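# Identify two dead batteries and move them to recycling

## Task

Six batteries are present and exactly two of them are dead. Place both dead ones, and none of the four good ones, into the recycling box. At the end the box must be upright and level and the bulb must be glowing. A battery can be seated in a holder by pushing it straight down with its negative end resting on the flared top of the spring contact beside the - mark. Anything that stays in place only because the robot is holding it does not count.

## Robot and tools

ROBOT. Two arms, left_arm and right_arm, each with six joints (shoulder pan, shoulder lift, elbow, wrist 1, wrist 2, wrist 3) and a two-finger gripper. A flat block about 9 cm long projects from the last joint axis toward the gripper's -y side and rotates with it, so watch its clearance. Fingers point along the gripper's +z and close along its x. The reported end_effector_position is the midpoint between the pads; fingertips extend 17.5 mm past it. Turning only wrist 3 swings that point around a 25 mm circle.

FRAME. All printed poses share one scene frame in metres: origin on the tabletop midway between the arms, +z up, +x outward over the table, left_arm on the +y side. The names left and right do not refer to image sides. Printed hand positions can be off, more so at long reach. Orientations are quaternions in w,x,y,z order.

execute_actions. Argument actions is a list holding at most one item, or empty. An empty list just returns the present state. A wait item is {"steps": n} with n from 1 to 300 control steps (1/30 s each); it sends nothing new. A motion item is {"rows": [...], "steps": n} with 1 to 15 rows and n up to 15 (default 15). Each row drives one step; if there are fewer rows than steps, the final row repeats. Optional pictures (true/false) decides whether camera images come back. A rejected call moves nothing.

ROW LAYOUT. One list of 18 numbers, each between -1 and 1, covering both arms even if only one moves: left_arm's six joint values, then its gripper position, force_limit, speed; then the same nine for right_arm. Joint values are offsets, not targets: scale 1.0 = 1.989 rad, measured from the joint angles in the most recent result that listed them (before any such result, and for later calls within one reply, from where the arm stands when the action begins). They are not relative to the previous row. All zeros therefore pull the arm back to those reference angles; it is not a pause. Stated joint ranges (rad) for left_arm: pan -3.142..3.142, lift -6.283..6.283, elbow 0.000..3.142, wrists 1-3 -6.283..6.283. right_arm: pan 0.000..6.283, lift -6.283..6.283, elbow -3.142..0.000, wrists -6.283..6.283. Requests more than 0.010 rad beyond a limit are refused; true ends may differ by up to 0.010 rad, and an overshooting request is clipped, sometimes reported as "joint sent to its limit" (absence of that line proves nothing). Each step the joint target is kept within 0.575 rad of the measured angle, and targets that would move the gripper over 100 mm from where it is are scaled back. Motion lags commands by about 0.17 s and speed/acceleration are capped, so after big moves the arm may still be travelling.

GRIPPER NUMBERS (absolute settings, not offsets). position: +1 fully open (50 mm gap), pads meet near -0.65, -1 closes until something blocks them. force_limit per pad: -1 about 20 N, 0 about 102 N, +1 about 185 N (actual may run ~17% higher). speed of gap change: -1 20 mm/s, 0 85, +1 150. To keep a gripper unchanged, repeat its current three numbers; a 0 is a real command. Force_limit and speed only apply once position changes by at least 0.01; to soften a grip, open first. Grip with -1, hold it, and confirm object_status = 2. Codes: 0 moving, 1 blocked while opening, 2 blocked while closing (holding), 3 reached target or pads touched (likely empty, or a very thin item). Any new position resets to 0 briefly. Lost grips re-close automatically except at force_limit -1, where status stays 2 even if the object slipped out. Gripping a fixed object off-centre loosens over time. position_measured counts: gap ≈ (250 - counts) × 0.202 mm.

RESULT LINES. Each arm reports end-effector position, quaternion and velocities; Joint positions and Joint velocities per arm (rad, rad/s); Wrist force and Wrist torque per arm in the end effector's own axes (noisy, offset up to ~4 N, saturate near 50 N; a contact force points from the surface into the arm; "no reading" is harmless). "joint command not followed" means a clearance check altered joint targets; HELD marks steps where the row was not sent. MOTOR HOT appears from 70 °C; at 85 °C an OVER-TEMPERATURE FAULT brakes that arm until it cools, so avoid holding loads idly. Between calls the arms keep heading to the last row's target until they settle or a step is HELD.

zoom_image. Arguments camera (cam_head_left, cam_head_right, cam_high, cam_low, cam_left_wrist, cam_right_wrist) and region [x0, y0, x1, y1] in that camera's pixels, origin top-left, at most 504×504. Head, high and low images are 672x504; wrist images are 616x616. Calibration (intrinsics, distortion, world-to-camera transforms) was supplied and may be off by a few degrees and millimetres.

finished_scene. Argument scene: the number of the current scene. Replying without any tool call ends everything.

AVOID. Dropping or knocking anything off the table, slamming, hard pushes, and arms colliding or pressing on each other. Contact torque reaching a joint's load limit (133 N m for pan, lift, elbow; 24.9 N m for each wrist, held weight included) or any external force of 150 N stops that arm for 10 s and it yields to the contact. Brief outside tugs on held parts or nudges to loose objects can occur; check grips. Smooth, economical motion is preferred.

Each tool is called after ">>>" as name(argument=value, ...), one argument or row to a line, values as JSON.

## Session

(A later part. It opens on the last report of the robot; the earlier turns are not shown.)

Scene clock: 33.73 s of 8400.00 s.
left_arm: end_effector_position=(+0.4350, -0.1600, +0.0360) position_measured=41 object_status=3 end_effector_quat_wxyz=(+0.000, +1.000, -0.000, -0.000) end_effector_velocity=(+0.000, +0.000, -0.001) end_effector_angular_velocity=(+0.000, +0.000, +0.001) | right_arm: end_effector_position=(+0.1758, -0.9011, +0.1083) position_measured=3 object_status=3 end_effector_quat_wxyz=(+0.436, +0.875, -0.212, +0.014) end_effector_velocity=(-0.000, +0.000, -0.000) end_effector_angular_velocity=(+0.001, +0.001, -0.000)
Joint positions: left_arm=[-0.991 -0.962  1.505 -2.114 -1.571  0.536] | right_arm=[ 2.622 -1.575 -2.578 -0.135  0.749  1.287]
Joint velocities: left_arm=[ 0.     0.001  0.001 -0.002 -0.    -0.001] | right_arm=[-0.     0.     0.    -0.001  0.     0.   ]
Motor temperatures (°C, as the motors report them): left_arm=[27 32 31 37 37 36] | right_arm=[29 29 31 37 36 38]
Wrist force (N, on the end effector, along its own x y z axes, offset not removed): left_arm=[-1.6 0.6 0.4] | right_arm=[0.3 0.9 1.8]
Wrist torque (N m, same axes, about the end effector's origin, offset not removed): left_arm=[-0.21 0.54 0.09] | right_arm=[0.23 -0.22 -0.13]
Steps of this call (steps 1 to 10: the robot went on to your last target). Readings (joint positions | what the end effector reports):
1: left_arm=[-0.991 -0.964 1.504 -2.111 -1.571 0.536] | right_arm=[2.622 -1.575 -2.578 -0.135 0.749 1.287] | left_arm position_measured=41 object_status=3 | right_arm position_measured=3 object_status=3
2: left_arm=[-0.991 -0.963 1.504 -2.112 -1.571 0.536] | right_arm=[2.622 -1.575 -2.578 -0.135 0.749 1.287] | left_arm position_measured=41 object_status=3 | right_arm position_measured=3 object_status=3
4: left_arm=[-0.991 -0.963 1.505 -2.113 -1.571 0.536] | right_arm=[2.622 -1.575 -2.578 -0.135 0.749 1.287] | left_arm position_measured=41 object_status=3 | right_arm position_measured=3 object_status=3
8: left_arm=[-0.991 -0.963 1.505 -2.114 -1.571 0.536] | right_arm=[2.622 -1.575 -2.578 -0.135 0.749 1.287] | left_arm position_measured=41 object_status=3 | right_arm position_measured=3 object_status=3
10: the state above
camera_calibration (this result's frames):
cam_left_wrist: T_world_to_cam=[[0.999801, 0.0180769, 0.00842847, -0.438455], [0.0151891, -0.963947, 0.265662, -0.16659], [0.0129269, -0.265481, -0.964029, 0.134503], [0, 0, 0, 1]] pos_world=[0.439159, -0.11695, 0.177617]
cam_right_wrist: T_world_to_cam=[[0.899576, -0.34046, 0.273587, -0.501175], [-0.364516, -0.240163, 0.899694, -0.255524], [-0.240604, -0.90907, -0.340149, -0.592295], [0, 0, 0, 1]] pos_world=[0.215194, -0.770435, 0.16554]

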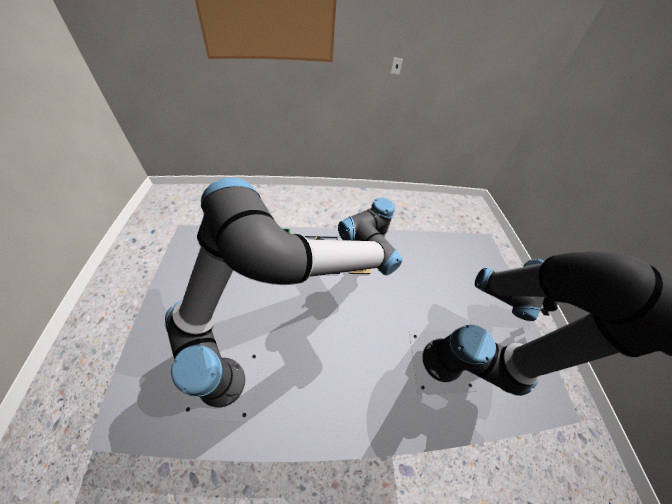

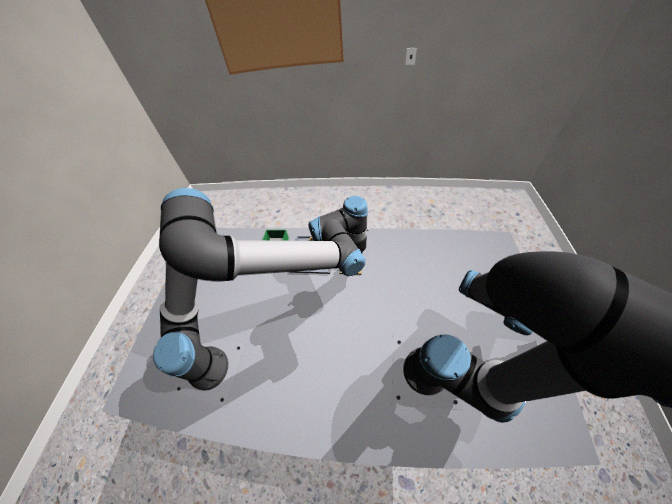

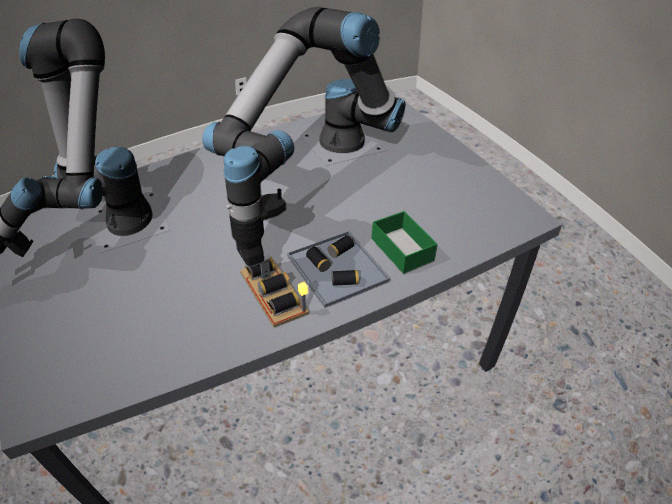

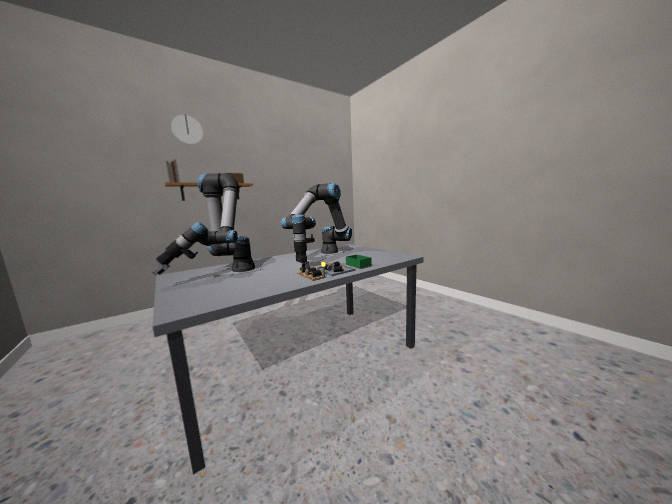

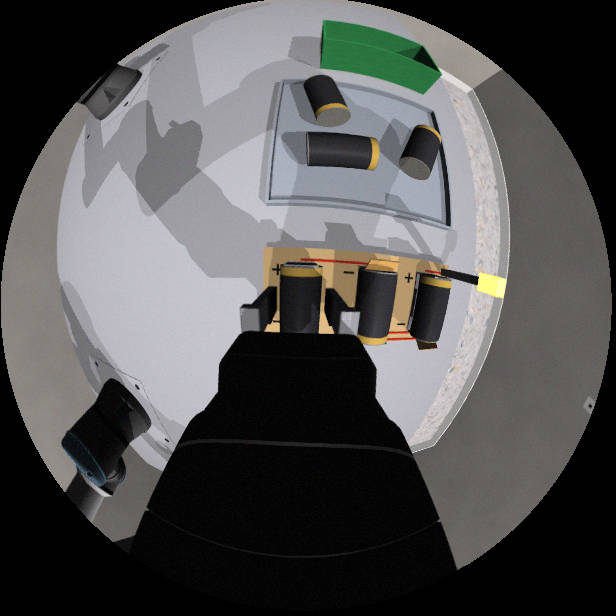

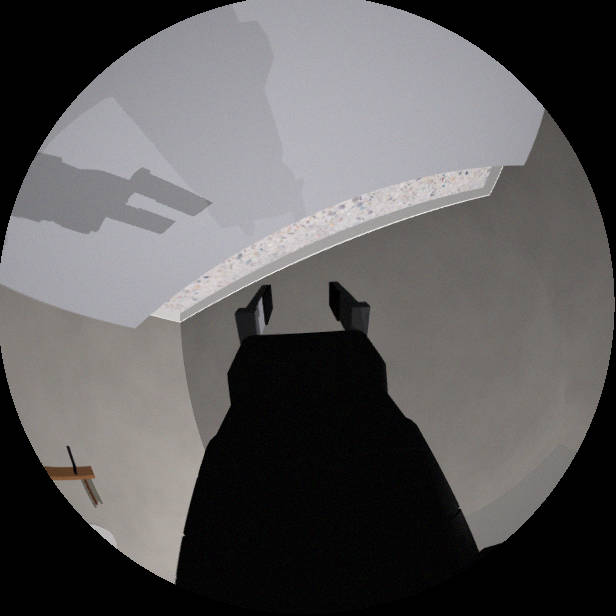

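>>> execute_actions(
  actions=[
    {"rows":[[0,0,0,0,0,0,-1,0,0,0,0,0,0,0,0,1,0,0]],"steps":15},
  ],
  pictures=false,
)

>>> execute_actions(
  actions=[
    {"rows":[[0,-0.003,-0.0027,0.0057,0,0,-1,0,0,0,0,0,0,0,0,1,0,0],[0,-0.006,-0.0054,0.0114,0,0,-1,0,0,0,0,0,0,0,0,1,0,0],[0,-0.009,-0.0081,0.0171,0,0,-1,0,0,0,0,0,0,0,0,1,0,0],[0,-0.0125,-0.0112,0.0237,0,0,-1,0,0,0,0,0,0,0,0,1,0,0],[0,-0.016,-0.0144,0.0304,0,0,-1,0,0,0,0,0,0,0,0,1,0,0],[0,-0.02,-0.018,0.038,0,0,-1,0,0,0,0,0,0,0,0,1,0,0],[0,-0.0249,-0.0224,0.0473,0,0,-1,0,0,0,0,0,0,0,0,1,0,0]],"steps":15},
  ],
  pictures=false,
)

>>> execute_actions(
  actions=[
    {"steps":14},
  ],
  pictures=false,
)

>>> execute_actions(
  actions=[
    {"rows":[[-0.01,-0.01,0.016,-0.006,0,-0.01,-1,0,0,0,0,0,0,0,0,1,0,0],[-0.021,-0.02,0.031,-0.011,0,-0.021,-1,0,0,0,0,0,0,0,0,1,0,0],[-0.031,-0.03,0.047,-0.017,0,-0.031,-1,0,0,0,0,0,0,0,0,1,0,0],[-0.042,-0.04,0.063,-0.023,0,-0.042,-1,0,0,0,0,0,0,0,0,1,0,0],[-0.052,-0.05,0.078,-0.028,0,-0.052,-1,0,0,0,0,0,0,0,0,1,0,0],[-0.063,-0.06,0.094,-0.034,0,-0.063,-1,0,0,0,0,0,0,0,0,1,0,0],[-0.0734,-0.0696,0.1098,-0.0402,0,-0.0734,-1,0,0,0,0,0,0,0,0,1,0,0]],"steps":15},
  ],
  pictures=false,
)

>>> execute_actions(
  actions=[
    {"steps":18},
  ],
  pictures=false,
)

>>> execute_actions(
  actions=[
    {"rows":[[0,0.007,0.0055,-0.0125,0,0,-1,0,0,0,0,0,0,0,0,1,0,0],[0,0.0148,0.011,-0.0258,0,0,-1,0,0,0,0,0,0,0,0,1,0,0],[0,0.0222,0.0164,-0.0386,0,0,-1,0,0,0,0,0,0,0,0,1,0,0],[0,0.0296,0.0219,-0.0515,0,0,-1,0,0,0,0,0,0,0,0,1,0,0],[0,0.0365,0.0271,-0.0636,0,0,-1,0,0,0,0,0,0,0,0,1,0,0]],"steps":15},
  ],
  pictures=false,
)

>>> execute_actions(
  actions=[
    {"steps":12},
  ],
  pictures=false,
)

Scene clock: 51.80 s of 8400.00 s.
left_arm: end_effector_position=(+0.4350, -0.1600, +0.0360) position_measured=93 object_status=2 end_effector_quat_wxyz=(+0.000, +1.000, -0.000, -0.000) end_effector_velocity=(-0.000, -0.000, +0.001) end_effector_angular_velocity=(-0.000, -0.000, +0.000) | right_arm: end_effector_position=(+0.1758, -0.9011, +0.1083) position_measured=3 object_status=3 end_effector_quat_wxyz=(+0.436, +0.875, -0.212, +0.014) end_effector_velocity=(-0.001, -0.000, -0.000) end_effector_angular_velocity=(+0.000, +0.000, -0.002)
Joint positions: left_arm=[-0.991 -0.962  1.505 -2.114 -1.571  0.536] | right_arm=[ 2.622 -1.575 -2.578 -0.135  0.749  1.287]
Joint velocities: left_arm=[-0.    -0.001 -0.001  0.001 -0.    -0.001] | right_arm=[-0.001  0.     0.    -0.001 -0.     0.   ]
Motor temperatures (°C, as the motors report them): left_arm=[27 32 31 37 37 36] | right_arm=[29 29 31 37 36 38]
Wrist force (N, on the end effector, along its own x y z axes, offset not removed): left_arm=[0.0 3.3 3.0] | right_arm=[-0.2 -0.2 1.4]
Wrist torque (N m, same axes, about the end effector's origin, offset not removed): left_arm=[0.40 -0.02 0.36] | right_arm=[0.02 -0.10 -0.03]
Steps of this call (steps 1 to 15: the robot went on to your last target; steps 16 to 90: nothing new was sent; then 14.57 s passed at rest; steps 91 to 105: all 15 steps of this action). Readings (joint positions | what the end effector reports):
91: left_arm=[-0.991 -0.962 1.505 -2.114 -1.571 0.536] | right_arm=[2.622 -1.575 -2.578 -0.135 0.749 1.287] | left_arm position_measured=45 object_status=0 | right_arm position_measured=3 object_status=3
92: left_arm=[-0.991 -0.962 1.505 -2.114 -1.571 0.536] | right_arm=[2.622 -1.575 -2.578 -0.135 0.749 1.287] | left_arm position_measured=59 object_status=0 | right_arm position_measured=3 object_status=3
94: left_arm=[-0.991 -0.962 1.505 -2.114 -1.571 0.536] | right_arm=[2.622 -1.575 -2.578 -0.135 0.749 1.287] | left_arm position_measured=87 object_status=0 | right_arm position_measured=3 object_status=3
98: left_arm=[-0.991 -0.962 1.505 -2.114 -1.571 0.536] | right_arm=[2.622 -1.575 -2.578 -0.135 0.749 1.287] | left_arm position_measured=93 object_status=0 | right_arm position_measured=3 object_status=3
105: the state above

Scene clock: 52.30 s of 8400.00 s.
left_arm: end_effector_position=(+0.4351, -0.1601, +0.0770) position_measured=93 object_status=2 end_effector_quat_wxyz=(+0.000, +1.000, -0.000, -0.000) end_effector_velocity=(-0.000, +0.000, +0.026) end_effector_angular_velocity=(-0.001, -0.000, -0.001) | right_arm: end_effector_position=(+0.1758, -0.9011, +0.1083) position_measured=3 object_status=3 end_effector_quat_wxyz=(+0.436, +0.875, -0.212, +0.014) end_effector_velocity=(+0.002, +0.000, +0.001) end_effector_angular_velocity=(-0.001, -0.003, +0.003)
Joint positions: left_arm=[-0.991 -1.008  1.464 -2.027 -1.571  0.536] | right_arm=[ 2.622 -1.575 -2.578 -0.135  0.749  1.287]
Joint velocities: left_arm=[-0.    -0.029 -0.027  0.056 -0.     0.001] | right_arm=[0.003 0.001 0.    0.002 0.    0.   ]
Motor temperatures (°C, as the motors report them): left_arm=[27 32 31 37 37 36] | right_arm=[29 29 31 37 36 38]
Wrist force (N, on the end effector, along its own x y z axes, offset not removed): left_arm=[-3.4 -0.4 0.4] | right_arm=[-0.1 -0.5 1.8]
Wrist torque (N m, same axes, about the end effector's origin, offset not removed): left_arm=[-0.43 0.53 0.25] | right_arm=[0.05 -0.18 -0.17]
Steps of this call (steps 1 to 15: all 15 steps of this action). Readings (joint positions | what the end effector reports):
1: left_arm=[-0.991 -0.962 1.505 -2.114 -1.571 0.536] | right_arm=[2.622 -1.575 -2.578 -0.135 0.749 1.287] | left_arm position_measured=93 object_status=2 | right_arm position_measured=3 object_status=3
2: left_arm=[-0.991 -0.963 1.505 -2.113 -1.571 0.536] | right_arm=[2.622 -1.575 -2.578 -0.135 0.749 1.287] | left_arm position_measured=93 object_status=2 | right_arm position_measured=3 object_status=3
4: left_arm=[-0.991 -0.968 1.500 -2.104 -1.571 0.536] | right_arm=[2.622 -1.575 -2.578 -0.135 0.749 1.287] | left_arm position_measured=93 object_status=2 | right_arm position_measured=3 object_status=3
8: left_arm=[-0.991 -0.987 1.483 -2.067 -1.571 0.536] | right_arm=[2.622 -1.575 -2.578 -0.135 0.749 1.287] | left_arm position_measured=93 object_status=2 | right_arm position_measured=3 object_status=3
15: the state above

Scene clock: 52.77 s of 8400.00 s.
left_arm: end_effector_position=(+0.4350, -0.1600, +0.0800) position_measured=93 object_status=2 end_effector_quat_wxyz=(+0.000, +1.000, -0.000, -0.000) end_effector_velocity=(+0.000, -0.000, +0.001) end_effector_angular_velocity=(-0.001, -0.000, -0.002) | right_arm: end_effector_position=(+0.1758, -0.9011, +0.1083) position_measured=3 object_status=3 end_effector_quat_wxyz=(+0.436, +0.875, -0.212, +0.014) end_effector_velocity=(+0.000, +0.000, -0.000) end_effector_angular_velocity=(+0.001, +0.001, +0.000)
Joint positions: left_arm=[-0.991 -1.012  1.461 -2.02  -1.571  0.536] | right_arm=[ 2.622 -1.575 -2.578 -0.135  0.749  1.287]
Joint velocities: left_arm=[-0.    -0.001 -0.001  0.001  0.     0.002] | right_arm=[ 0.001 -0.     0.    -0.001  0.     0.001]
Motor temperatures (°C, as the motors report them): left_arm=[27 32 31 37 37 36] | right_arm=[29 29 31 37 36 38]
Wrist force (N, on the end effector, along its own x y z axes, offset not removed): left_arm=[-5.6 2.6 2.6] | right_arm=[-0.9 -0.7 1.3]
Wrist torque (N m, same axes, about the end effector's origin, offset not removed): left_arm=[0.25 0.96 0.37] | right_arm=[-0.05 -0.01 -0.13]
Steps of this call (steps 1 to 14: the robot went on to your last target). Readings (joint positions | what the end effector reports):
1: left_arm=[-0.991 -1.009 1.463 -2.025 -1.571 0.536] | right_arm=[2.622 -1.575 -2.578 -0.135 0.749 1.287] | left_arm position_measured=93 object_status=2 | right_arm position_measured=3 object_status=3
2: left_arm=[-0.991 -1.010 1.463 -2.024 -1.571 0.536] | right_arm=[2.622 -1.575 -2.578 -0.135 0.749 1.287] | left_arm position_measured=93 object_status=2 | right_arm position_measured=3 object_status=3
4: left_arm=[-0.991 -1.011 1.462 -2.022 -1.571 0.536] | right_arm=[2.622 -1.575 -2.578 -0.135 0.749 1.287] | left_arm position_measured=93 object_status=2 | right_arm position_measured=3 object_status=3
8: left_arm=[-0.991 -1.012 1.461 -2.021 -1.571 0.536] | right_arm=[2.622 -1.575 -2.578 -0.135 0.749 1.287] | left_arm position_measured=93 object_status=2 | right_arm position_measured=3 object_status=3
14: the state above

Scene clock: 53.27 s of 8400.00 s.
left_arm: end_effector_position=(+0.3366, -0.1609, +0.0804) position_measured=93 object_status=2 end_effector_quat_wxyz=(+0.001, +1.000, -0.000, -0.000) end_effector_velocity=(-0.058, +0.008, -0.004) end_effector_angular_velocity=(+0.006, +0.002, -0.001) | right_arm: end_effector_position=(+0.1758, -0.9011, +0.1083) position_measured=3 object_status=3 end_effector_quat_wxyz=(+0.436, +0.875, -0.212, +0.014) end_effector_velocity=(+0.000, +0.000, -0.000) end_effector_angular_velocity=(+0.001, +0.002, +0.001)
Joint positions: left_arm=[-1.127 -1.141  1.664 -2.095 -1.571  0.4  ] | right_arm=[ 2.622 -1.575 -2.578 -0.135  0.749  1.287]
Joint velocities: left_arm=[-0.081 -0.076  0.126 -0.044  0.    -0.08 ] | right_arm=[ 0.001 -0.001  0.    -0.001 -0.    -0.   ]
Motor temperatures (°C, as the motors report them): left_arm=[27 32 31 37 37 36] | right_arm=[29 29 31 37 36 38]
Wrist force (N, on the end effector, along its own x y z axes, offset not removed): left_arm=[-5.5 0.9 1.6] | right_arm=[0.5 0.4 3.0]
Wrist torque (N m, same axes, about the end effector's origin, offset not removed): left_arm=[-0.19 1.16 0.17] | right_arm=[0.22 -0.26 -0.08]
Steps of this call (steps 1 to 15: all 15 steps of this action). Readings (joint positions | what the end effector reports):
1: left_arm=[-0.991 -1.012 1.461 -2.020 -1.571 0.536] | right_arm=[2.622 -1.575 -2.578 -0.135 0.749 1.287] | left_arm position_measured=93 object_status=2 | right_arm position_measured=3 object_status=3
2: left_arm=[-0.993 -1.014 1.464 -2.021 -1.571 0.534] | right_arm=[2.622 -1.575 -2.578 -0.135 0.749 1.287] | left_arm position_measured=93 object_status=2 | right_arm position_measured=3 object_status=3
4: left_arm=[-1.008 -1.029 1.486 -2.030 -1.571 0.518] | right_arm=[2.622 -1.575 -2.578 -0.135 0.749 1.287] | left_arm position_measured=93 object_status=2 | right_arm position_measured=3 object_status=3
8: left_arm=[-1.068 -1.086 1.574 -2.063 -1.571 0.459] | right_arm=[2.622 -1.575 -2.578 -0.135 0.749 1.287] | left_arm position_measured=93 object_status=2 | right_arm position_measured=3 object_status=3
15: the state above

Scene clock: 53.87 s of 8400.00 s.
left_arm: end_effector_position=(+0.3299, -0.1599, +0.0799) position_measured=93 object_status=2 end_effector_quat_wxyz=(+0.000, +1.000, -0.000, -0.000) end_effector_velocity=(-0.000, -0.000, +0.000) end_effector_angular_velocity=(-0.001, -0.000, -0.001) | right_arm: end_effector_position=(+0.1758, -0.9011, +0.1083) position_measured=3 object_status=3 end_effector_quat_wxyz=(+0.436, +0.875, -0.212, +0.014) end_effector_velocity=(+0.000, -0.000, +0.000) end_effector_angular_velocity=(-0.001, -0.001, -0.000)
Joint positions: left_arm=[-1.137 -1.15   1.679 -2.1   -1.571  0.39 ] | right_arm=[ 2.622 -1.575 -2.578 -0.135  0.749  1.287]
Joint velocities: left_arm=[-0.    -0.001  0.    -0.     0.     0.   ] | right_arm=[-0.    -0.001  0.     0.002 -0.    -0.   ]
Motor temperatures (°C, as the motors report them): left_arm=[27 32 31 37 37 36] | right_arm=[29 29 31 37 36 38]
Wrist force (N, on the end effector, along its own x y z axes, offset not removed): left_arm=[-2.2 -1.0 -0.3] | right_arm=[0.6 0.9 2.0]
Wrist torque (N m, same axes, about the end effector's origin, offset not removed): left_arm=[-0.49 0.44 0.15] | right_arm=[0.16 -0.20 -0.11]
Steps of this call (steps 1 to 18: the robot went on to your last target). Readings (joint positions | what the end effector reports):
1: left_arm=[-1.130 -1.143 1.668 -2.096 -1.571 0.397] | right_arm=[2.622 -1.575 -2.578 -0.135 0.749 1.287] | left_arm position_measured=93 object_status=2 | right_arm position_measured=3 object_status=3
2: left_arm=[-1.131 -1.145 1.671 -2.097 -1.571 0.396] | right_arm=[2.622 -1.575 -2.578 -0.135 0.749 1.287] | left_arm position_measured=93 object_status=2 | right_arm position_measured=3 object_status=3
4: left_arm=[-1.134 -1.147 1.675 -2.099 -1.571 0.393] | right_arm=[2.622 -1.575 -2.578 -0.135 0.749 1.287] | left_arm position_measured=93 object_status=2 | right_arm position_measured=3 object_status=3
8: left_arm=[-1.136 -1.149 1.678 -2.100 -1.571 0.391] | right_arm=[2.622 -1.575 -2.578 -0.135 0.749 1.287] | left_arm position_measured=93 object_status=2 | right_arm position_measured=3 object_status=3
18: the state above

Scene clock: 54.37 s of 8400.00 s.
left_arm: end_effector_position=(+0.3299, -0.1600, +0.0276) position_measured=93 object_status=2 end_effector_quat_wxyz=(+0.000, +1.000, -0.000, -0.000) end_effector_velocity=(-0.001, +0.001, -0.021) end_effector_angular_velocity=(-0.001, -0.000, -0.000) | right_arm: end_effector_position=(+0.1758, -0.9011, +0.1083) position_measured=3 object_status=3 end_effector_quat_wxyz=(+0.436, +0.875, -0.212, +0.014) end_effector_velocity=(-0.000, +0.000, -0.001) end_effector_angular_velocity=(+0.002, +0.002, +0.000)
Joint positions: left_arm=[-1.137 -1.081  1.731 -2.221 -1.571  0.39 ] | right_arm=[ 2.622 -1.575 -2.578 -0.135  0.749  1.287]
Joint velocities: left_arm=[-0.     0.028  0.021 -0.049 -0.    -0.   ] | right_arm=[-0.    -0.001  0.    -0.001  0.    -0.   ]
Motor temperatures (°C, as the motors report them): left_arm=[27 32 31 37 37 36] | right_arm=[29 29 31 37 36 38]
Wrist force (N, on the end effector, along its own x y z axes, offset not removed): left_arm=[-0.6 -1.3 2.8] | right_arm=[-0.4 1.2 1.6]
Wrist torque (N m, same axes, about the end effector's origin, offset not removed): left_arm=[-0.56 0.25 0.23] | right_arm=[0.38 -0.08 -0.14]
Steps of this call (steps 1 to 15: all 15 steps of this action). Readings (joint positions | what the end effector reports):
1: left_arm=[-1.137 -1.150 1.679 -2.100 -1.571 0.390] | right_arm=[2.622 -1.575 -2.578 -0.135 0.749 1.287] | left_arm position_measured=93 object_status=2 | right_arm position_measured=3 object_status=3
2: left_arm=[-1.137 -1.149 1.681 -2.103 -1.571 0.390] | right_arm=[2.622 -1.575 -2.578 -0.135 0.749 1.287] | left_arm position_measured=93 object_status=2 | right_arm position_measured=3 object_status=3
4: left_arm=[-1.137 -1.137 1.689 -2.122 -1.571 0.390] | right_arm=[2.622 -1.575 -2.578 -0.135 0.749 1.287] | left_arm position_measured=93 object_status=2 | right_arm position_measured=3 object_status=3
8: left_arm=[-1.137 -1.101 1.716 -2.184 -1.571 0.390] | right_arm=[2.622 -1.575 -2.578 -0.135 0.749 1.287] | left_arm position_measured=93 object_status=2 | right_arm position_measured=3 object_status=3
15: the state above

Scene clock: 54.77 s of 8400.00 s.
left_arm: end_effector_position=(+0.3299, -0.1599, +0.0253) position_measured=93 object_status=2 end_effector_quat_wxyz=(+0.000, +1.000, -0.000, -0.000) end_effector_velocity=(-0.000, -0.000, -0.001) end_effector_angular_velocity=(+0.001, +0.000, -0.003) | right_arm: end_effector_position=(+0.1758, -0.9011, +0.1083) position_measured=3 object_status=3 end_effector_quat_wxyz=(+0.436, +0.875, -0.212, +0.014) end_effector_velocity=(+0.001, +0.000, +0.000) end_effector_angular_velocity=(-0.001, -0.002, +0.002)
Joint positions: left_arm=[-1.137 -1.078  1.733 -2.226 -1.571  0.39 ] | right_arm=[ 2.622 -1.575 -2.578 -0.135  0.749  1.287]
Joint velocities: left_arm=[-0.     0.002  0.    -0.001  0.     0.003] | right_arm=[ 0.001 -0.    -0.     0.003  0.    -0.   ]
Motor temperatures (°C, as the motors report them): left_arm=[27 32 31 37 37 36] | right_arm=[29 29 31 37 36 38]
Wrist force (N, on the end effector, along its own x y z axes, offset not removed): left_arm=[-1.6 1.6 2.2] | right_arm=[-0.3 0.6 2.5]
Wrist torque (N m, same axes, about the end effector's origin, offset not removed): left_arm=[0.02 0.39 0.27] | right_arm=[0.24 -0.12 -0.03]
Steps of this call (steps 1 to 12: the robot went on to your last target). Readings (joint positions | what the end effector reports):
1: left_arm=[-1.137 -1.080 1.731 -2.222 -1.571 0.390] | right_arm=[2.622 -1.575 -2.578 -0.135 0.749 1.287] | left_arm position_measured=93 object_status=2 | right_arm position_measured=3 object_status=3
2: left_arm=[-1.137 -1.079 1.732 -2.223 -1.571 0.390] | right_arm=[2.622 -1.575 -2.578 -0.135 0.749 1.287] | left_arm position_measured=93 object_status=2 | right_arm position_measured=3 object_status=3
4: left_arm=[-1.137 -1.079 1.732 -2.225 -1.571 0.390] | right_arm=[2.622 -1.575 -2.578 -0.135 0.749 1.287] | left_arm position_measured=93 object_status=2 | right_arm position_measured=3 object_status=3
8: left_arm=[-1.137 -1.078 1.733 -2.226 -1.571 0.390] | right_arm=[2.622 -1.575 -2.578 -0.135 0.749 1.287] | left_arm position_measured=93 object_status=2 | right_arm position_measured=3 object_status=3
12: the state above

>>> execute_actions(
  actions=[
    {"rows":[[0,0.0006,0.0004,-0.001,0,0,-1,0,0,0,0,0,0,0,0,1,0,0],[0,0.0006,0.0004,-0.001,0,0,-1,0,0,0,0,0,0,0,0,1,0,0],[0,0.0006,0.0004,-0.001,0,0,-1,0,0,0,0,0,0,0,0,1,0,0],[0,0.0006,0.0004,-0.001,0,0,-1,0,0,0,0,0,0,0,0,1,0,0],[0,0.0006,0.0004,-0.001,0,0,-1,0,0,0,0,0,0,0,0,1,0,0],[0,0.0006,0.0004,-0.001,0,0,-1,0,0,0,0,0,0,0,0,1,0,0],[0,0.0006,0.0004,-0.001,0,0,0.75,0,0,0,0,0,0,0,0,1,0,0]],"steps":15},
  ],
  pictures=false,
)

>>> execute_actions(
  actions=[
    {"rows":[[0,-0.007,-0.0055,0.0125,0,0,0.75,0,0,0,0,0,0,0,0,1,0,0],[0,-0.0148,-0.011,0.0258,0,0,0.75,0,0,0,0,0,0,0,0,1,0,0],[0,-0.0222,-0.0164,0.0386,0,0,0.75,0,0,0,0,0,0,0,0,1,0,0],[0,-0.0296,-0.0219,0.0515,0,0,0.75,0,0,0,0,0,0,0,0,1,0,0],[0,-0.037,-0.0274,0.0644,0,0,0.75,0,0,0,0,0,0,0,0,1,0,0]],"steps":15},
  ],
  pictures=false,
)

>>> execute_actions(
  actions=[
    {"steps":12},
  ],
  pictures=false,
)

>>> execute_actions(
  actions=[
    {"rows":[[0.01,-0.0027,0.004,-0.0013,0,0.05,0.75,0,0,0,0,0,0,0,0,1,0,0],[0.02,-0.0053,0.008,-0.0027,0,0.1,0.75,0,0,0,0,0,0,0,0,1,0,0],[0.03,-0.008,0.012,-0.004,0,0.16,0.75,0,0,0,0,0,0,0,0,1,0,0],[0.04,-0.0106,0.016,-0.0054,0,0.22,0.75,0,0,0,0,0,0,0,0,1,0,0],[0.05,-0.0133,0.0195,-0.0062,0,0.29,0.75,0,0,0,0,0,0,0,0,1,0,0],[0.06,-0.016,0.0234,-0.0074,0,0.36,0.75,0,0,0,0,0,0,0,0,1,0,0],[0.07,-0.0186,0.0273,-0.0087,0,0.43,0.75,0,0,0,0,0,0,0,0,1,0,0],[0.08,-0.0212,0.0312,-0.01,0,0.5,0.75,0,0,0,0,0,0,0,0,1,0,0],[0.09,-0.024,0.0351,-0.0111,0,0.57,0.75,0,0,0,0,0,0,0,0,1,0,0],[0.1,-0.0265,0.039,-0.0125,0,0.64,0.75,0,0,0,0,0,0,0,0,1,0,0],[0.11,-0.029,0.043,-0.014,0,0.71,0.75,0,0,0,0,0,0,0,0,1,0,0],[0.12,-0.032,0.047,-0.015,0,0.78,0.75,0,0,0,0,0,0,0,0,1,0,0],[0.13,-0.0345,0.0507,-0.0162,0,0.85,0.75,0,0,0,0,0,0,0,0,1,0,0],[0.14,-0.037,0.0546,-0.0176,0,0.9,0.75,0,0,0,0,0,0,0,0,1,0,0],[0.1513,-0.0398,0.0585,-0.0187,0,0.941,0.75,0,0,0,0,0,0,0,0,1,0,0]],"steps":15},
  ],
  pictures=false,
)

>>> execute_actions(
  actions=[
    {"steps":35},
  ],
)

>>> zoom_image(
  camera="cam_left_wrist",
  region=[180, 160, 420, 340],
)

Scene clock: 75.37 s of 8400.00 s.
left_arm: end_effector_position=(+0.3298, -0.1599, +0.0245) position_measured=41 object_status=0 end_effector_quat_wxyz=(+0.000, +1.000, -0.000, -0.000) end_effector_velocity=(-0.000, -0.000, -0.001) end_effector_angular_velocity=(+0.001, +0.001, -0.000) | right_arm: end_effector_position=(+0.1758, -0.9011, +0.1083) position_measured=3 object_status=3 end_effector_quat_wxyz=(+0.436, +0.875, -0.212, +0.014) end_effector_velocity=(+0.001, +0.000, -0.000) end_effector_angular_velocity=(+0.000, +0.000, +0.002)
Joint positions: left_arm=[-1.137 -1.077  1.734 -2.228 -1.571  0.39 ] | right_arm=[ 2.622 -1.575 -2.578 -0.135  0.749  1.287]
Joint velocities: left_arm=[-0.001  0.002 -0.    -0.    -0.    -0.   ] | right_arm=[ 0.002 -0.    -0.    -0.    -0.     0.   ]
Motor temperatures (°C, as the motors report them): left_arm=[27 32 31 37 37 36] | right_arm=[29 29 31 37 36 38]
Wrist force (N, on the end effector, along its own x y z axes, offset not removed): left_arm=[-1.7 -1.0 -1.3] | right_arm=[-1.4 -1.5 1.3]
Wrist torque (N m, same axes, about the end effector's origin, offset not removed): left_arm=[-0.31 0.25 0.16] | right_arm=[-0.14 0.11 -0.12]
Steps of this call (steps 1 to 15: the robot went on to your last target; steps 16 to 90: nothing new was sent; then 17.10 s passed at rest; steps 91 to 105: all 15 steps of this action). Readings (joint positions | what the end effector reports):
91: left_arm=[-1.137 -1.078 1.733 -2.227 -1.571 0.390] | right_arm=[2.622 -1.575 -2.578 -0.135 0.749 1.287] | left_arm position_measured=93 object_status=2 | right_arm position_measured=3 object_status=3
92: left_arm=[-1.137 -1.078 1.733 -2.227 -1.571 0.390] | right_arm=[2.622 -1.575 -2.578 -0.135 0.749 1.287] | left_arm position_measured=93 object_status=2 | right_arm position_measured=3 object_status=3
94: left_arm=[-1.137 -1.077 1.733 -2.227 -1.571 0.390] | right_arm=[2.622 -1.575 -2.578 -0.135 0.749 1.287] | left_arm position_measured=93 object_status=2 | right_arm position_measured=3 object_status=3
98: left_arm=[-1.137 -1.077 1.734 -2.228 -1.571 0.390] | right_arm=[2.622 -1.575 -2.578 -0.135 0.749 1.287] | left_arm position_measured=74 object_status=0 | right_arm position_measured=3 object_status=3
105: the state above

Scene clock: 75.87 s of 8400.00 s.
left_arm: end_effector_position=(+0.3299, -0.1601, +0.0774) position_measured=41 object_status=3 end_effector_quat_wxyz=(+0.000, +1.000, -0.000, -0.000) end_effector_velocity=(-0.000, +0.002, +0.021) end_effector_angular_velocity=(+0.002, +0.001, +0.001) | right_arm: end_effector_position=(+0.1758, -0.9011, +0.1083) position_measured=3 object_status=3 end_effector_quat_wxyz=(+0.436, +0.875, -0.212, +0.014) end_effector_velocity=(-0.000, -0.000, -0.000) end_effector_angular_velocity=(-0.000, +0.001, -0.000)
Joint positions: left_arm=[-1.137 -1.147  1.682 -2.106 -1.571  0.39 ] | right_arm=[ 2.622 -1.575 -2.578 -0.135  0.749  1.287]
Joint velocities: left_arm=[ 0.001 -0.027 -0.021  0.05   0.    -0.   ] | right_arm=[-0.    -0.001  0.     0.    -0.001  0.   ]
Motor temperatures (°C, as the motors report them): left_arm=[27 32 31 37 37 36] | right_arm=[29 29 31 37 36 38]
Wrist force (N, on the end effector, along its own x y z axes, offset not removed): left_arm=[-2.7 0.0 -0.1] | right_arm=[-0.9 0.6 1.7]
Wrist torque (N m, same axes, about the end effector's origin, offset not removed): left_arm=[-0.22 0.76 0.19] | right_arm=[0.21 0.00 -0.12]
Steps of this call (steps 1 to 15: all 15 steps of this action). Readings (joint positions | what the end effector reports):
1: left_arm=[-1.137 -1.077 1.734 -2.228 -1.571 0.390] | right_arm=[2.622 -1.575 -2.578 -0.135 0.749 1.287] | left_arm position_measured=41 object_status=0 | right_arm position_measured=3 object_status=3
2: left_arm=[-1.137 -1.078 1.733 -2.226 -1.571 0.390] | right_arm=[2.622 -1.575 -2.578 -0.135 0.749 1.287] | left_arm position_measured=41 object_status=3 | right_arm position_measured=3 object_status=3
4: left_arm=[-1.137 -1.089 1.724 -2.207 -1.571 0.390] | right_arm=[2.622 -1.575 -2.578 -0.135 0.749 1.287] | left_arm position_measured=41 object_status=3 | right_arm position_measured=3 object_status=3
8: left_arm=[-1.137 -1.126 1.697 -2.144 -1.571 0.390] | right_arm=[2.622 -1.575 -2.578 -0.135 0.749 1.287] | left_arm position_measured=41 object_status=3 | right_arm position_measured=3 object_status=3
15: the state above

Scene clock: 76.27 s of 8400.00 s.
left_arm: end_effector_position=(+0.3298, -0.1599, +0.0798) position_measured=41 object_status=3 end_effector_quat_wxyz=(+0.000, +1.000, -0.000, -0.000) end_effector_velocity=(-0.000, -0.000, +0.001) end_effector_angular_velocity=(+0.000, +0.000, -0.002) | right_arm: end_effector_position=(+0.1758, -0.9011, +0.1083) position_measured=3 object_status=3 end_effector_quat_wxyz=(+0.436, +0.875, -0.212, +0.014) end_effector_velocity=(-0.000, -0.000, +0.000) end_effector_angular_velocity=(-0.001, -0.000, -0.001)
Joint positions: left_arm=[-1.137 -1.15   1.679 -2.101 -1.571  0.39 ] | right_arm=[ 2.622 -1.575 -2.578 -0.135  0.749  1.287]
Joint velocities: left_arm=[-0.    -0.001 -0.001  0.002 -0.     0.002] | right_arm=[-0.001  0.001  0.    -0.    -0.001  0.   ]
Motor temperatures (°C, as the motors report them): left_arm=[27 32 31 37 37 36] | right_arm=[29 29 31 37 36 38]
Wrist force (N, on the end effector, along its own x y z axes, offset not removed): left_arm=[0.7 -0.5 1.3] | right_arm=[-1.1 1.9 2.3]
Wrist torque (N m, same axes, about the end effector's origin, offset not removed): left_arm=[-0.30 0.06 0.21] | right_arm=[0.47 0.03 -0.13]
Steps of this call (steps 1 to 12: the robot went on to your last target). Readings (joint positions | what the end effector reports):
1: left_arm=[-1.137 -1.148 1.681 -2.105 -1.571 0.390] | right_arm=[2.622 -1.575 -2.578 -0.135 0.749 1.287] | left_arm position_measured=41 object_status=3 | right_arm position_measured=3 object_status=3
2: left_arm=[-1.137 -1.148 1.681 -2.104 -1.571 0.390] | right_arm=[2.622 -1.575 -2.578 -0.135 0.749 1.287] | left_arm position_measured=41 object_status=3 | right_arm position_measured=3 object_status=3
4: left_arm=[-1.137 -1.149 1.680 -2.102 -1.571 0.390] | right_arm=[2.622 -1.575 -2.578 -0.135 0.749 1.287] | left_arm position_measured=41 object_status=3 | right_arm position_measured=3 object_status=3
8: left_arm=[-1.137 -1.150 1.680 -2.101 -1.571 0.390] | right_arm=[2.622 -1.575 -2.578 -0.135 0.749 1.287] | left_arm position_measured=41 object_status=3 | right_arm position_measured=3 object_status=3
12: the state above

Scene clock: 76.77 s of 8400.00 s.
left_arm: end_effector_position=(+0.4283, -0.0611, +0.0801) position_measured=41 object_status=3 end_effector_quat_wxyz=(+0.000, +0.937, -0.348, +0.000) end_effector_velocity=(+0.234, +0.283, -0.000) end_effector_angular_velocity=(-0.002, -0.003, -1.992) | right_arm: end_effector_position=(+0.1758, -0.9011, +0.1083) position_measured=3 object_status=3 end_effector_quat_wxyz=(+0.436, +0.875, -0.212, +0.014) end_effector_velocity=(+0.001, +0.000, +0.000) end_effector_angular_velocity=(-0.000, -0.000, +0.002)
Joint positions: left_arm=[-0.933 -1.205  1.76  -2.126 -1.571  1.305] | right_arm=[ 2.622 -1.575 -2.578 -0.135  0.749  1.287]
Joint velocities: left_arm=[ 0.579 -0.152  0.223 -0.072 -0.     2.571] | right_arm=[ 0.002  0.001 -0.    -0.001 -0.     0.   ]
Motor temperatures (°C, as the motors report them): left_arm=[27 32 31 37 37 36] | right_arm=[29 29 31 37 36 38]
Wrist force (N, on the end effector, along its own x y z axes, offset not removed): left_arm=[1.0 -0.2 1.5] | right_arm=[-0.2 0.5 2.0]
Wrist torque (N m, same axes, about the end effector's origin, offset not removed): left_arm=[-0.28 -0.10 0.10] | right_arm=[0.22 -0.16 -0.10]
Steps of this call (steps 1 to 15: all 15 steps of this action). Readings (joint positions | what the end effector reports):
1: left_arm=[-1.137 -1.150 1.679 -2.100 -1.571 0.390] | right_arm=[2.622 -1.575 -2.578 -0.135 0.749 1.287] | left_arm position_measured=41 object_status=3 | right_arm position_measured=3 object_status=3
2: left_arm=[-1.134 -1.151 1.680 -2.101 -1.571 0.395] | right_arm=[2.622 -1.575 -2.578 -0.135 0.749 1.287] | left_arm position_measured=41 object_status=3 | right_arm position_measured=3 object_status=3
4: left_arm=[-1.120 -1.155 1.687 -2.103 -1.571 0.450] | right_arm=[2.622 -1.575 -2.578 -0.135 0.749 1.287] | left_arm position_measured=41 object_status=3 | right_arm position_measured=3 object_status=3
8: left_arm=[-1.063 -1.170 1.709 -2.110 -1.571 0.704] | right_arm=[2.622 -1.575 -2.578 -0.135 0.749 1.287] | left_arm position_measured=41 object_status=3 | right_arm position_measured=3 object_status=3
15: the state above

Scene clock: 77.93 s of 8400.00 s.
left_arm: end_effector_position=(+0.4669, -0.0264, +0.0799) position_measured=41 object_status=3 end_effector_quat_wxyz=(+0.000, +0.707, -0.707, +0.000) end_effector_velocity=(+0.000, +0.000, -0.000) end_effector_angular_velocity=(+0.000, +0.000, +0.000) | right_arm: end_effector_position=(+0.1758, -0.9011, +0.1083) position_measured=3 object_status=3 end_effector_quat_wxyz=(+0.436, +0.875, -0.212, +0.014) end_effector_velocity=(+0.000, +0.000, -0.000) end_effector_angular_velocity=(+0.000, +0.000, +0.001)
Joint positions: left_arm=[-0.836 -1.229  1.796 -2.138 -1.571  2.261] | right_arm=[ 2.622 -1.575 -2.578 -0.135  0.749  1.287]
Joint velocities: left_arm=[ 0.001  0.001  0.    -0.     0.     0.   ] | right_arm=[ 0.001 -0.001 -0.     0.     0.     0.   ]
Motor temperatures (°C, as the motors report them): left_arm=[27 32 31 37 37 36] | right_arm=[29 29 31 37 36 38]
Wrist force (N, on the end effector, along its own x y z axes, offset not removed): left_arm=[-3.3 0.4 -0.8] | right_arm=[0.5 0.2 3.0]
Wrist torque (N m, same axes, about the end effector's origin, offset not removed): left_arm=[-0.18 0.80 0.09] | right_arm=[0.19 -0.24 -0.12]
Steps of this call (steps 1 to 35: the robot went on to your last target). Readings (joint positions | what the end effector reports):
1: left_arm=[-0.913 -1.210 1.768 -2.129 -1.571 1.392] | right_arm=[2.622 -1.575 -2.578 -0.135 0.749 1.287] | left_arm position_measured=41 object_status=3 | right_arm position_measured=3 object_status=3
2: left_arm=[-0.895 -1.215 1.774 -2.131 -1.571 1.480] | right_arm=[2.622 -1.575 -2.578 -0.135 0.749 1.287] | left_arm position_measured=41 object_status=3 | right_arm position_measured=3 object_status=3
4: left_arm=[-0.869 -1.221 1.783 -2.134 -1.571 1.654] | right_arm=[2.622 -1.575 -2.578 -0.135 0.749 1.287] | left_arm position_measured=41 object_status=3 | right_arm position_measured=3 object_status=3
8: left_arm=[-0.847 -1.227 1.792 -2.136 -1.571 1.994] | right_arm=[2.622 -1.575 -2.578 -0.135 0.749 1.287] | left_arm position_measured=41 object_status=3 | right_arm position_measured=3 object_status=3
35: the state above
camera_calibration (this result's frames):
cam_left_wrist: T_world_to_cam=[[0.0185239, -0.999783, 0.00957225, -0.0419673], [-0.964039, -0.0153214, 0.265319, 0.432319], [-0.265115, -0.0141428, -0.964113, 0.348258], [0, 0, 0, 1]] pos_world=[0.509878, -0.0304091, 0.221459]
cam_right_wrist: T_world_to_cam=[[0.899576, -0.34046, 0.273587, -0.501175], [-0.364516, -0.240163, 0.899694, -0.255525], [-0.240604, -0.90907, -0.340149, -0.592295], [0, 0, 0, 1]] pos_world=[0.215194, -0.770435, 0.16554]

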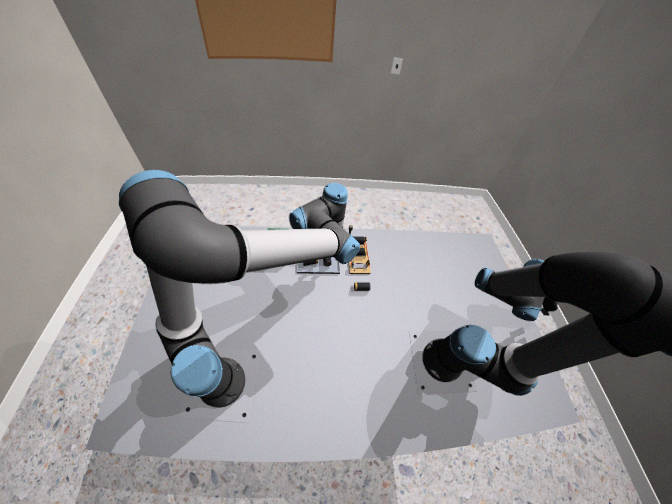

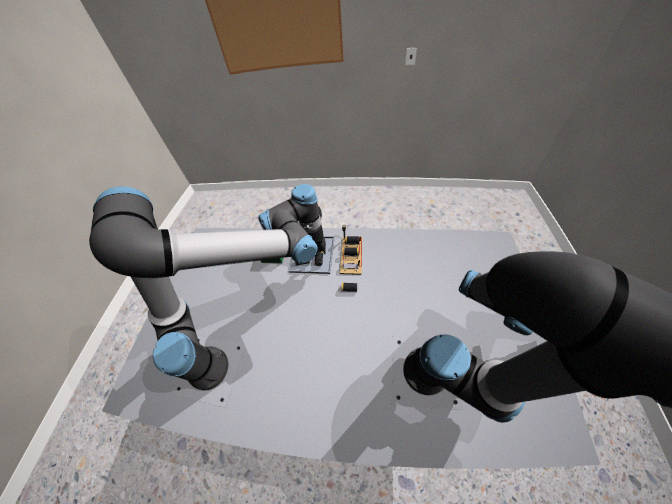

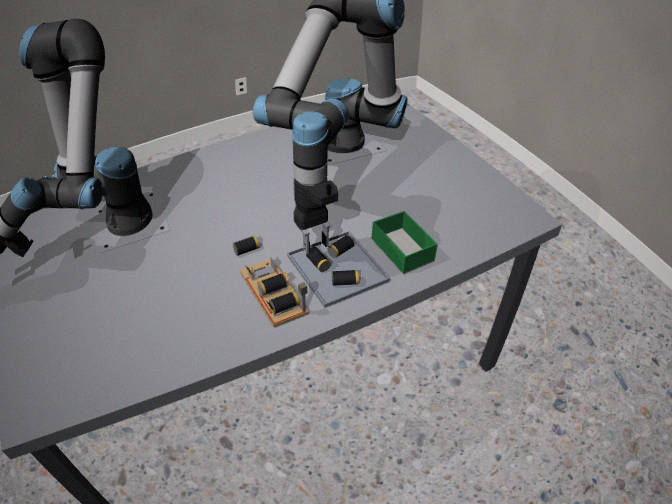

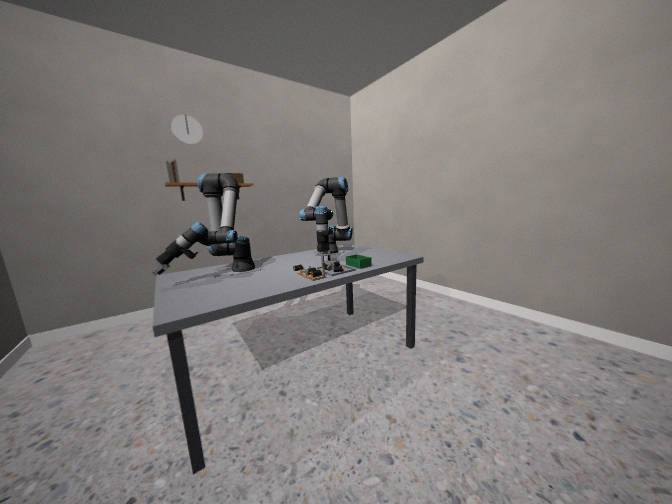

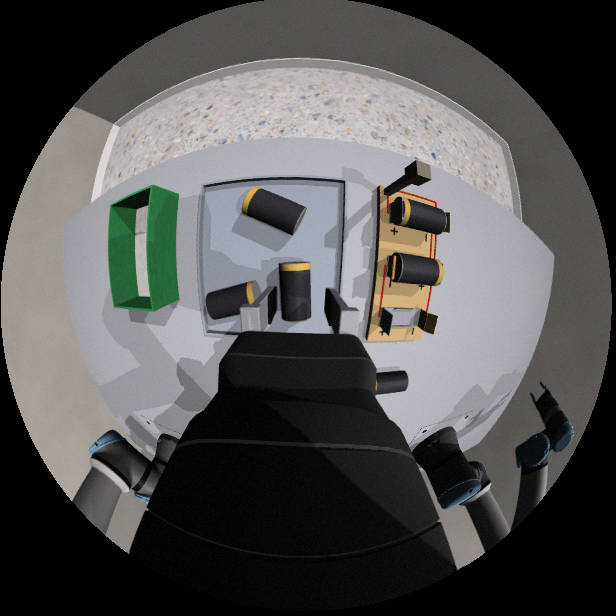

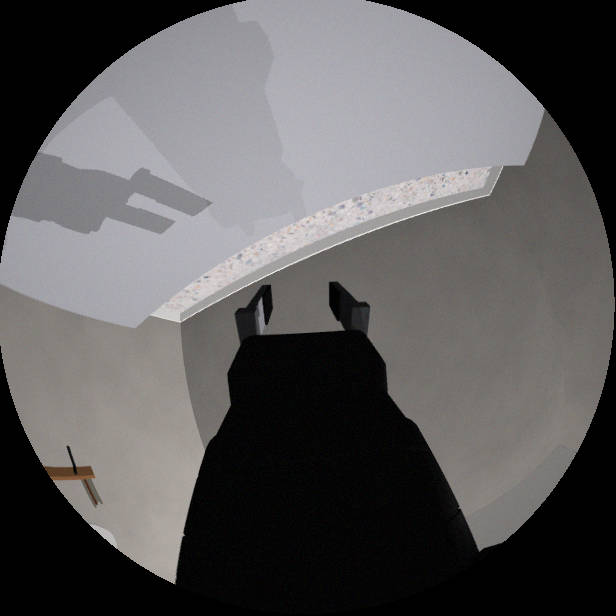

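Region (180, 160, 420, 340) of cam_left_wrist's 616x616 image, scaled by 2.100, with more detail than that image has; it fills the top 378 rows of this view, and the rest is white.

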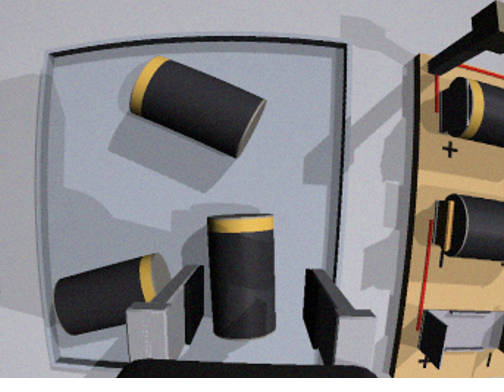

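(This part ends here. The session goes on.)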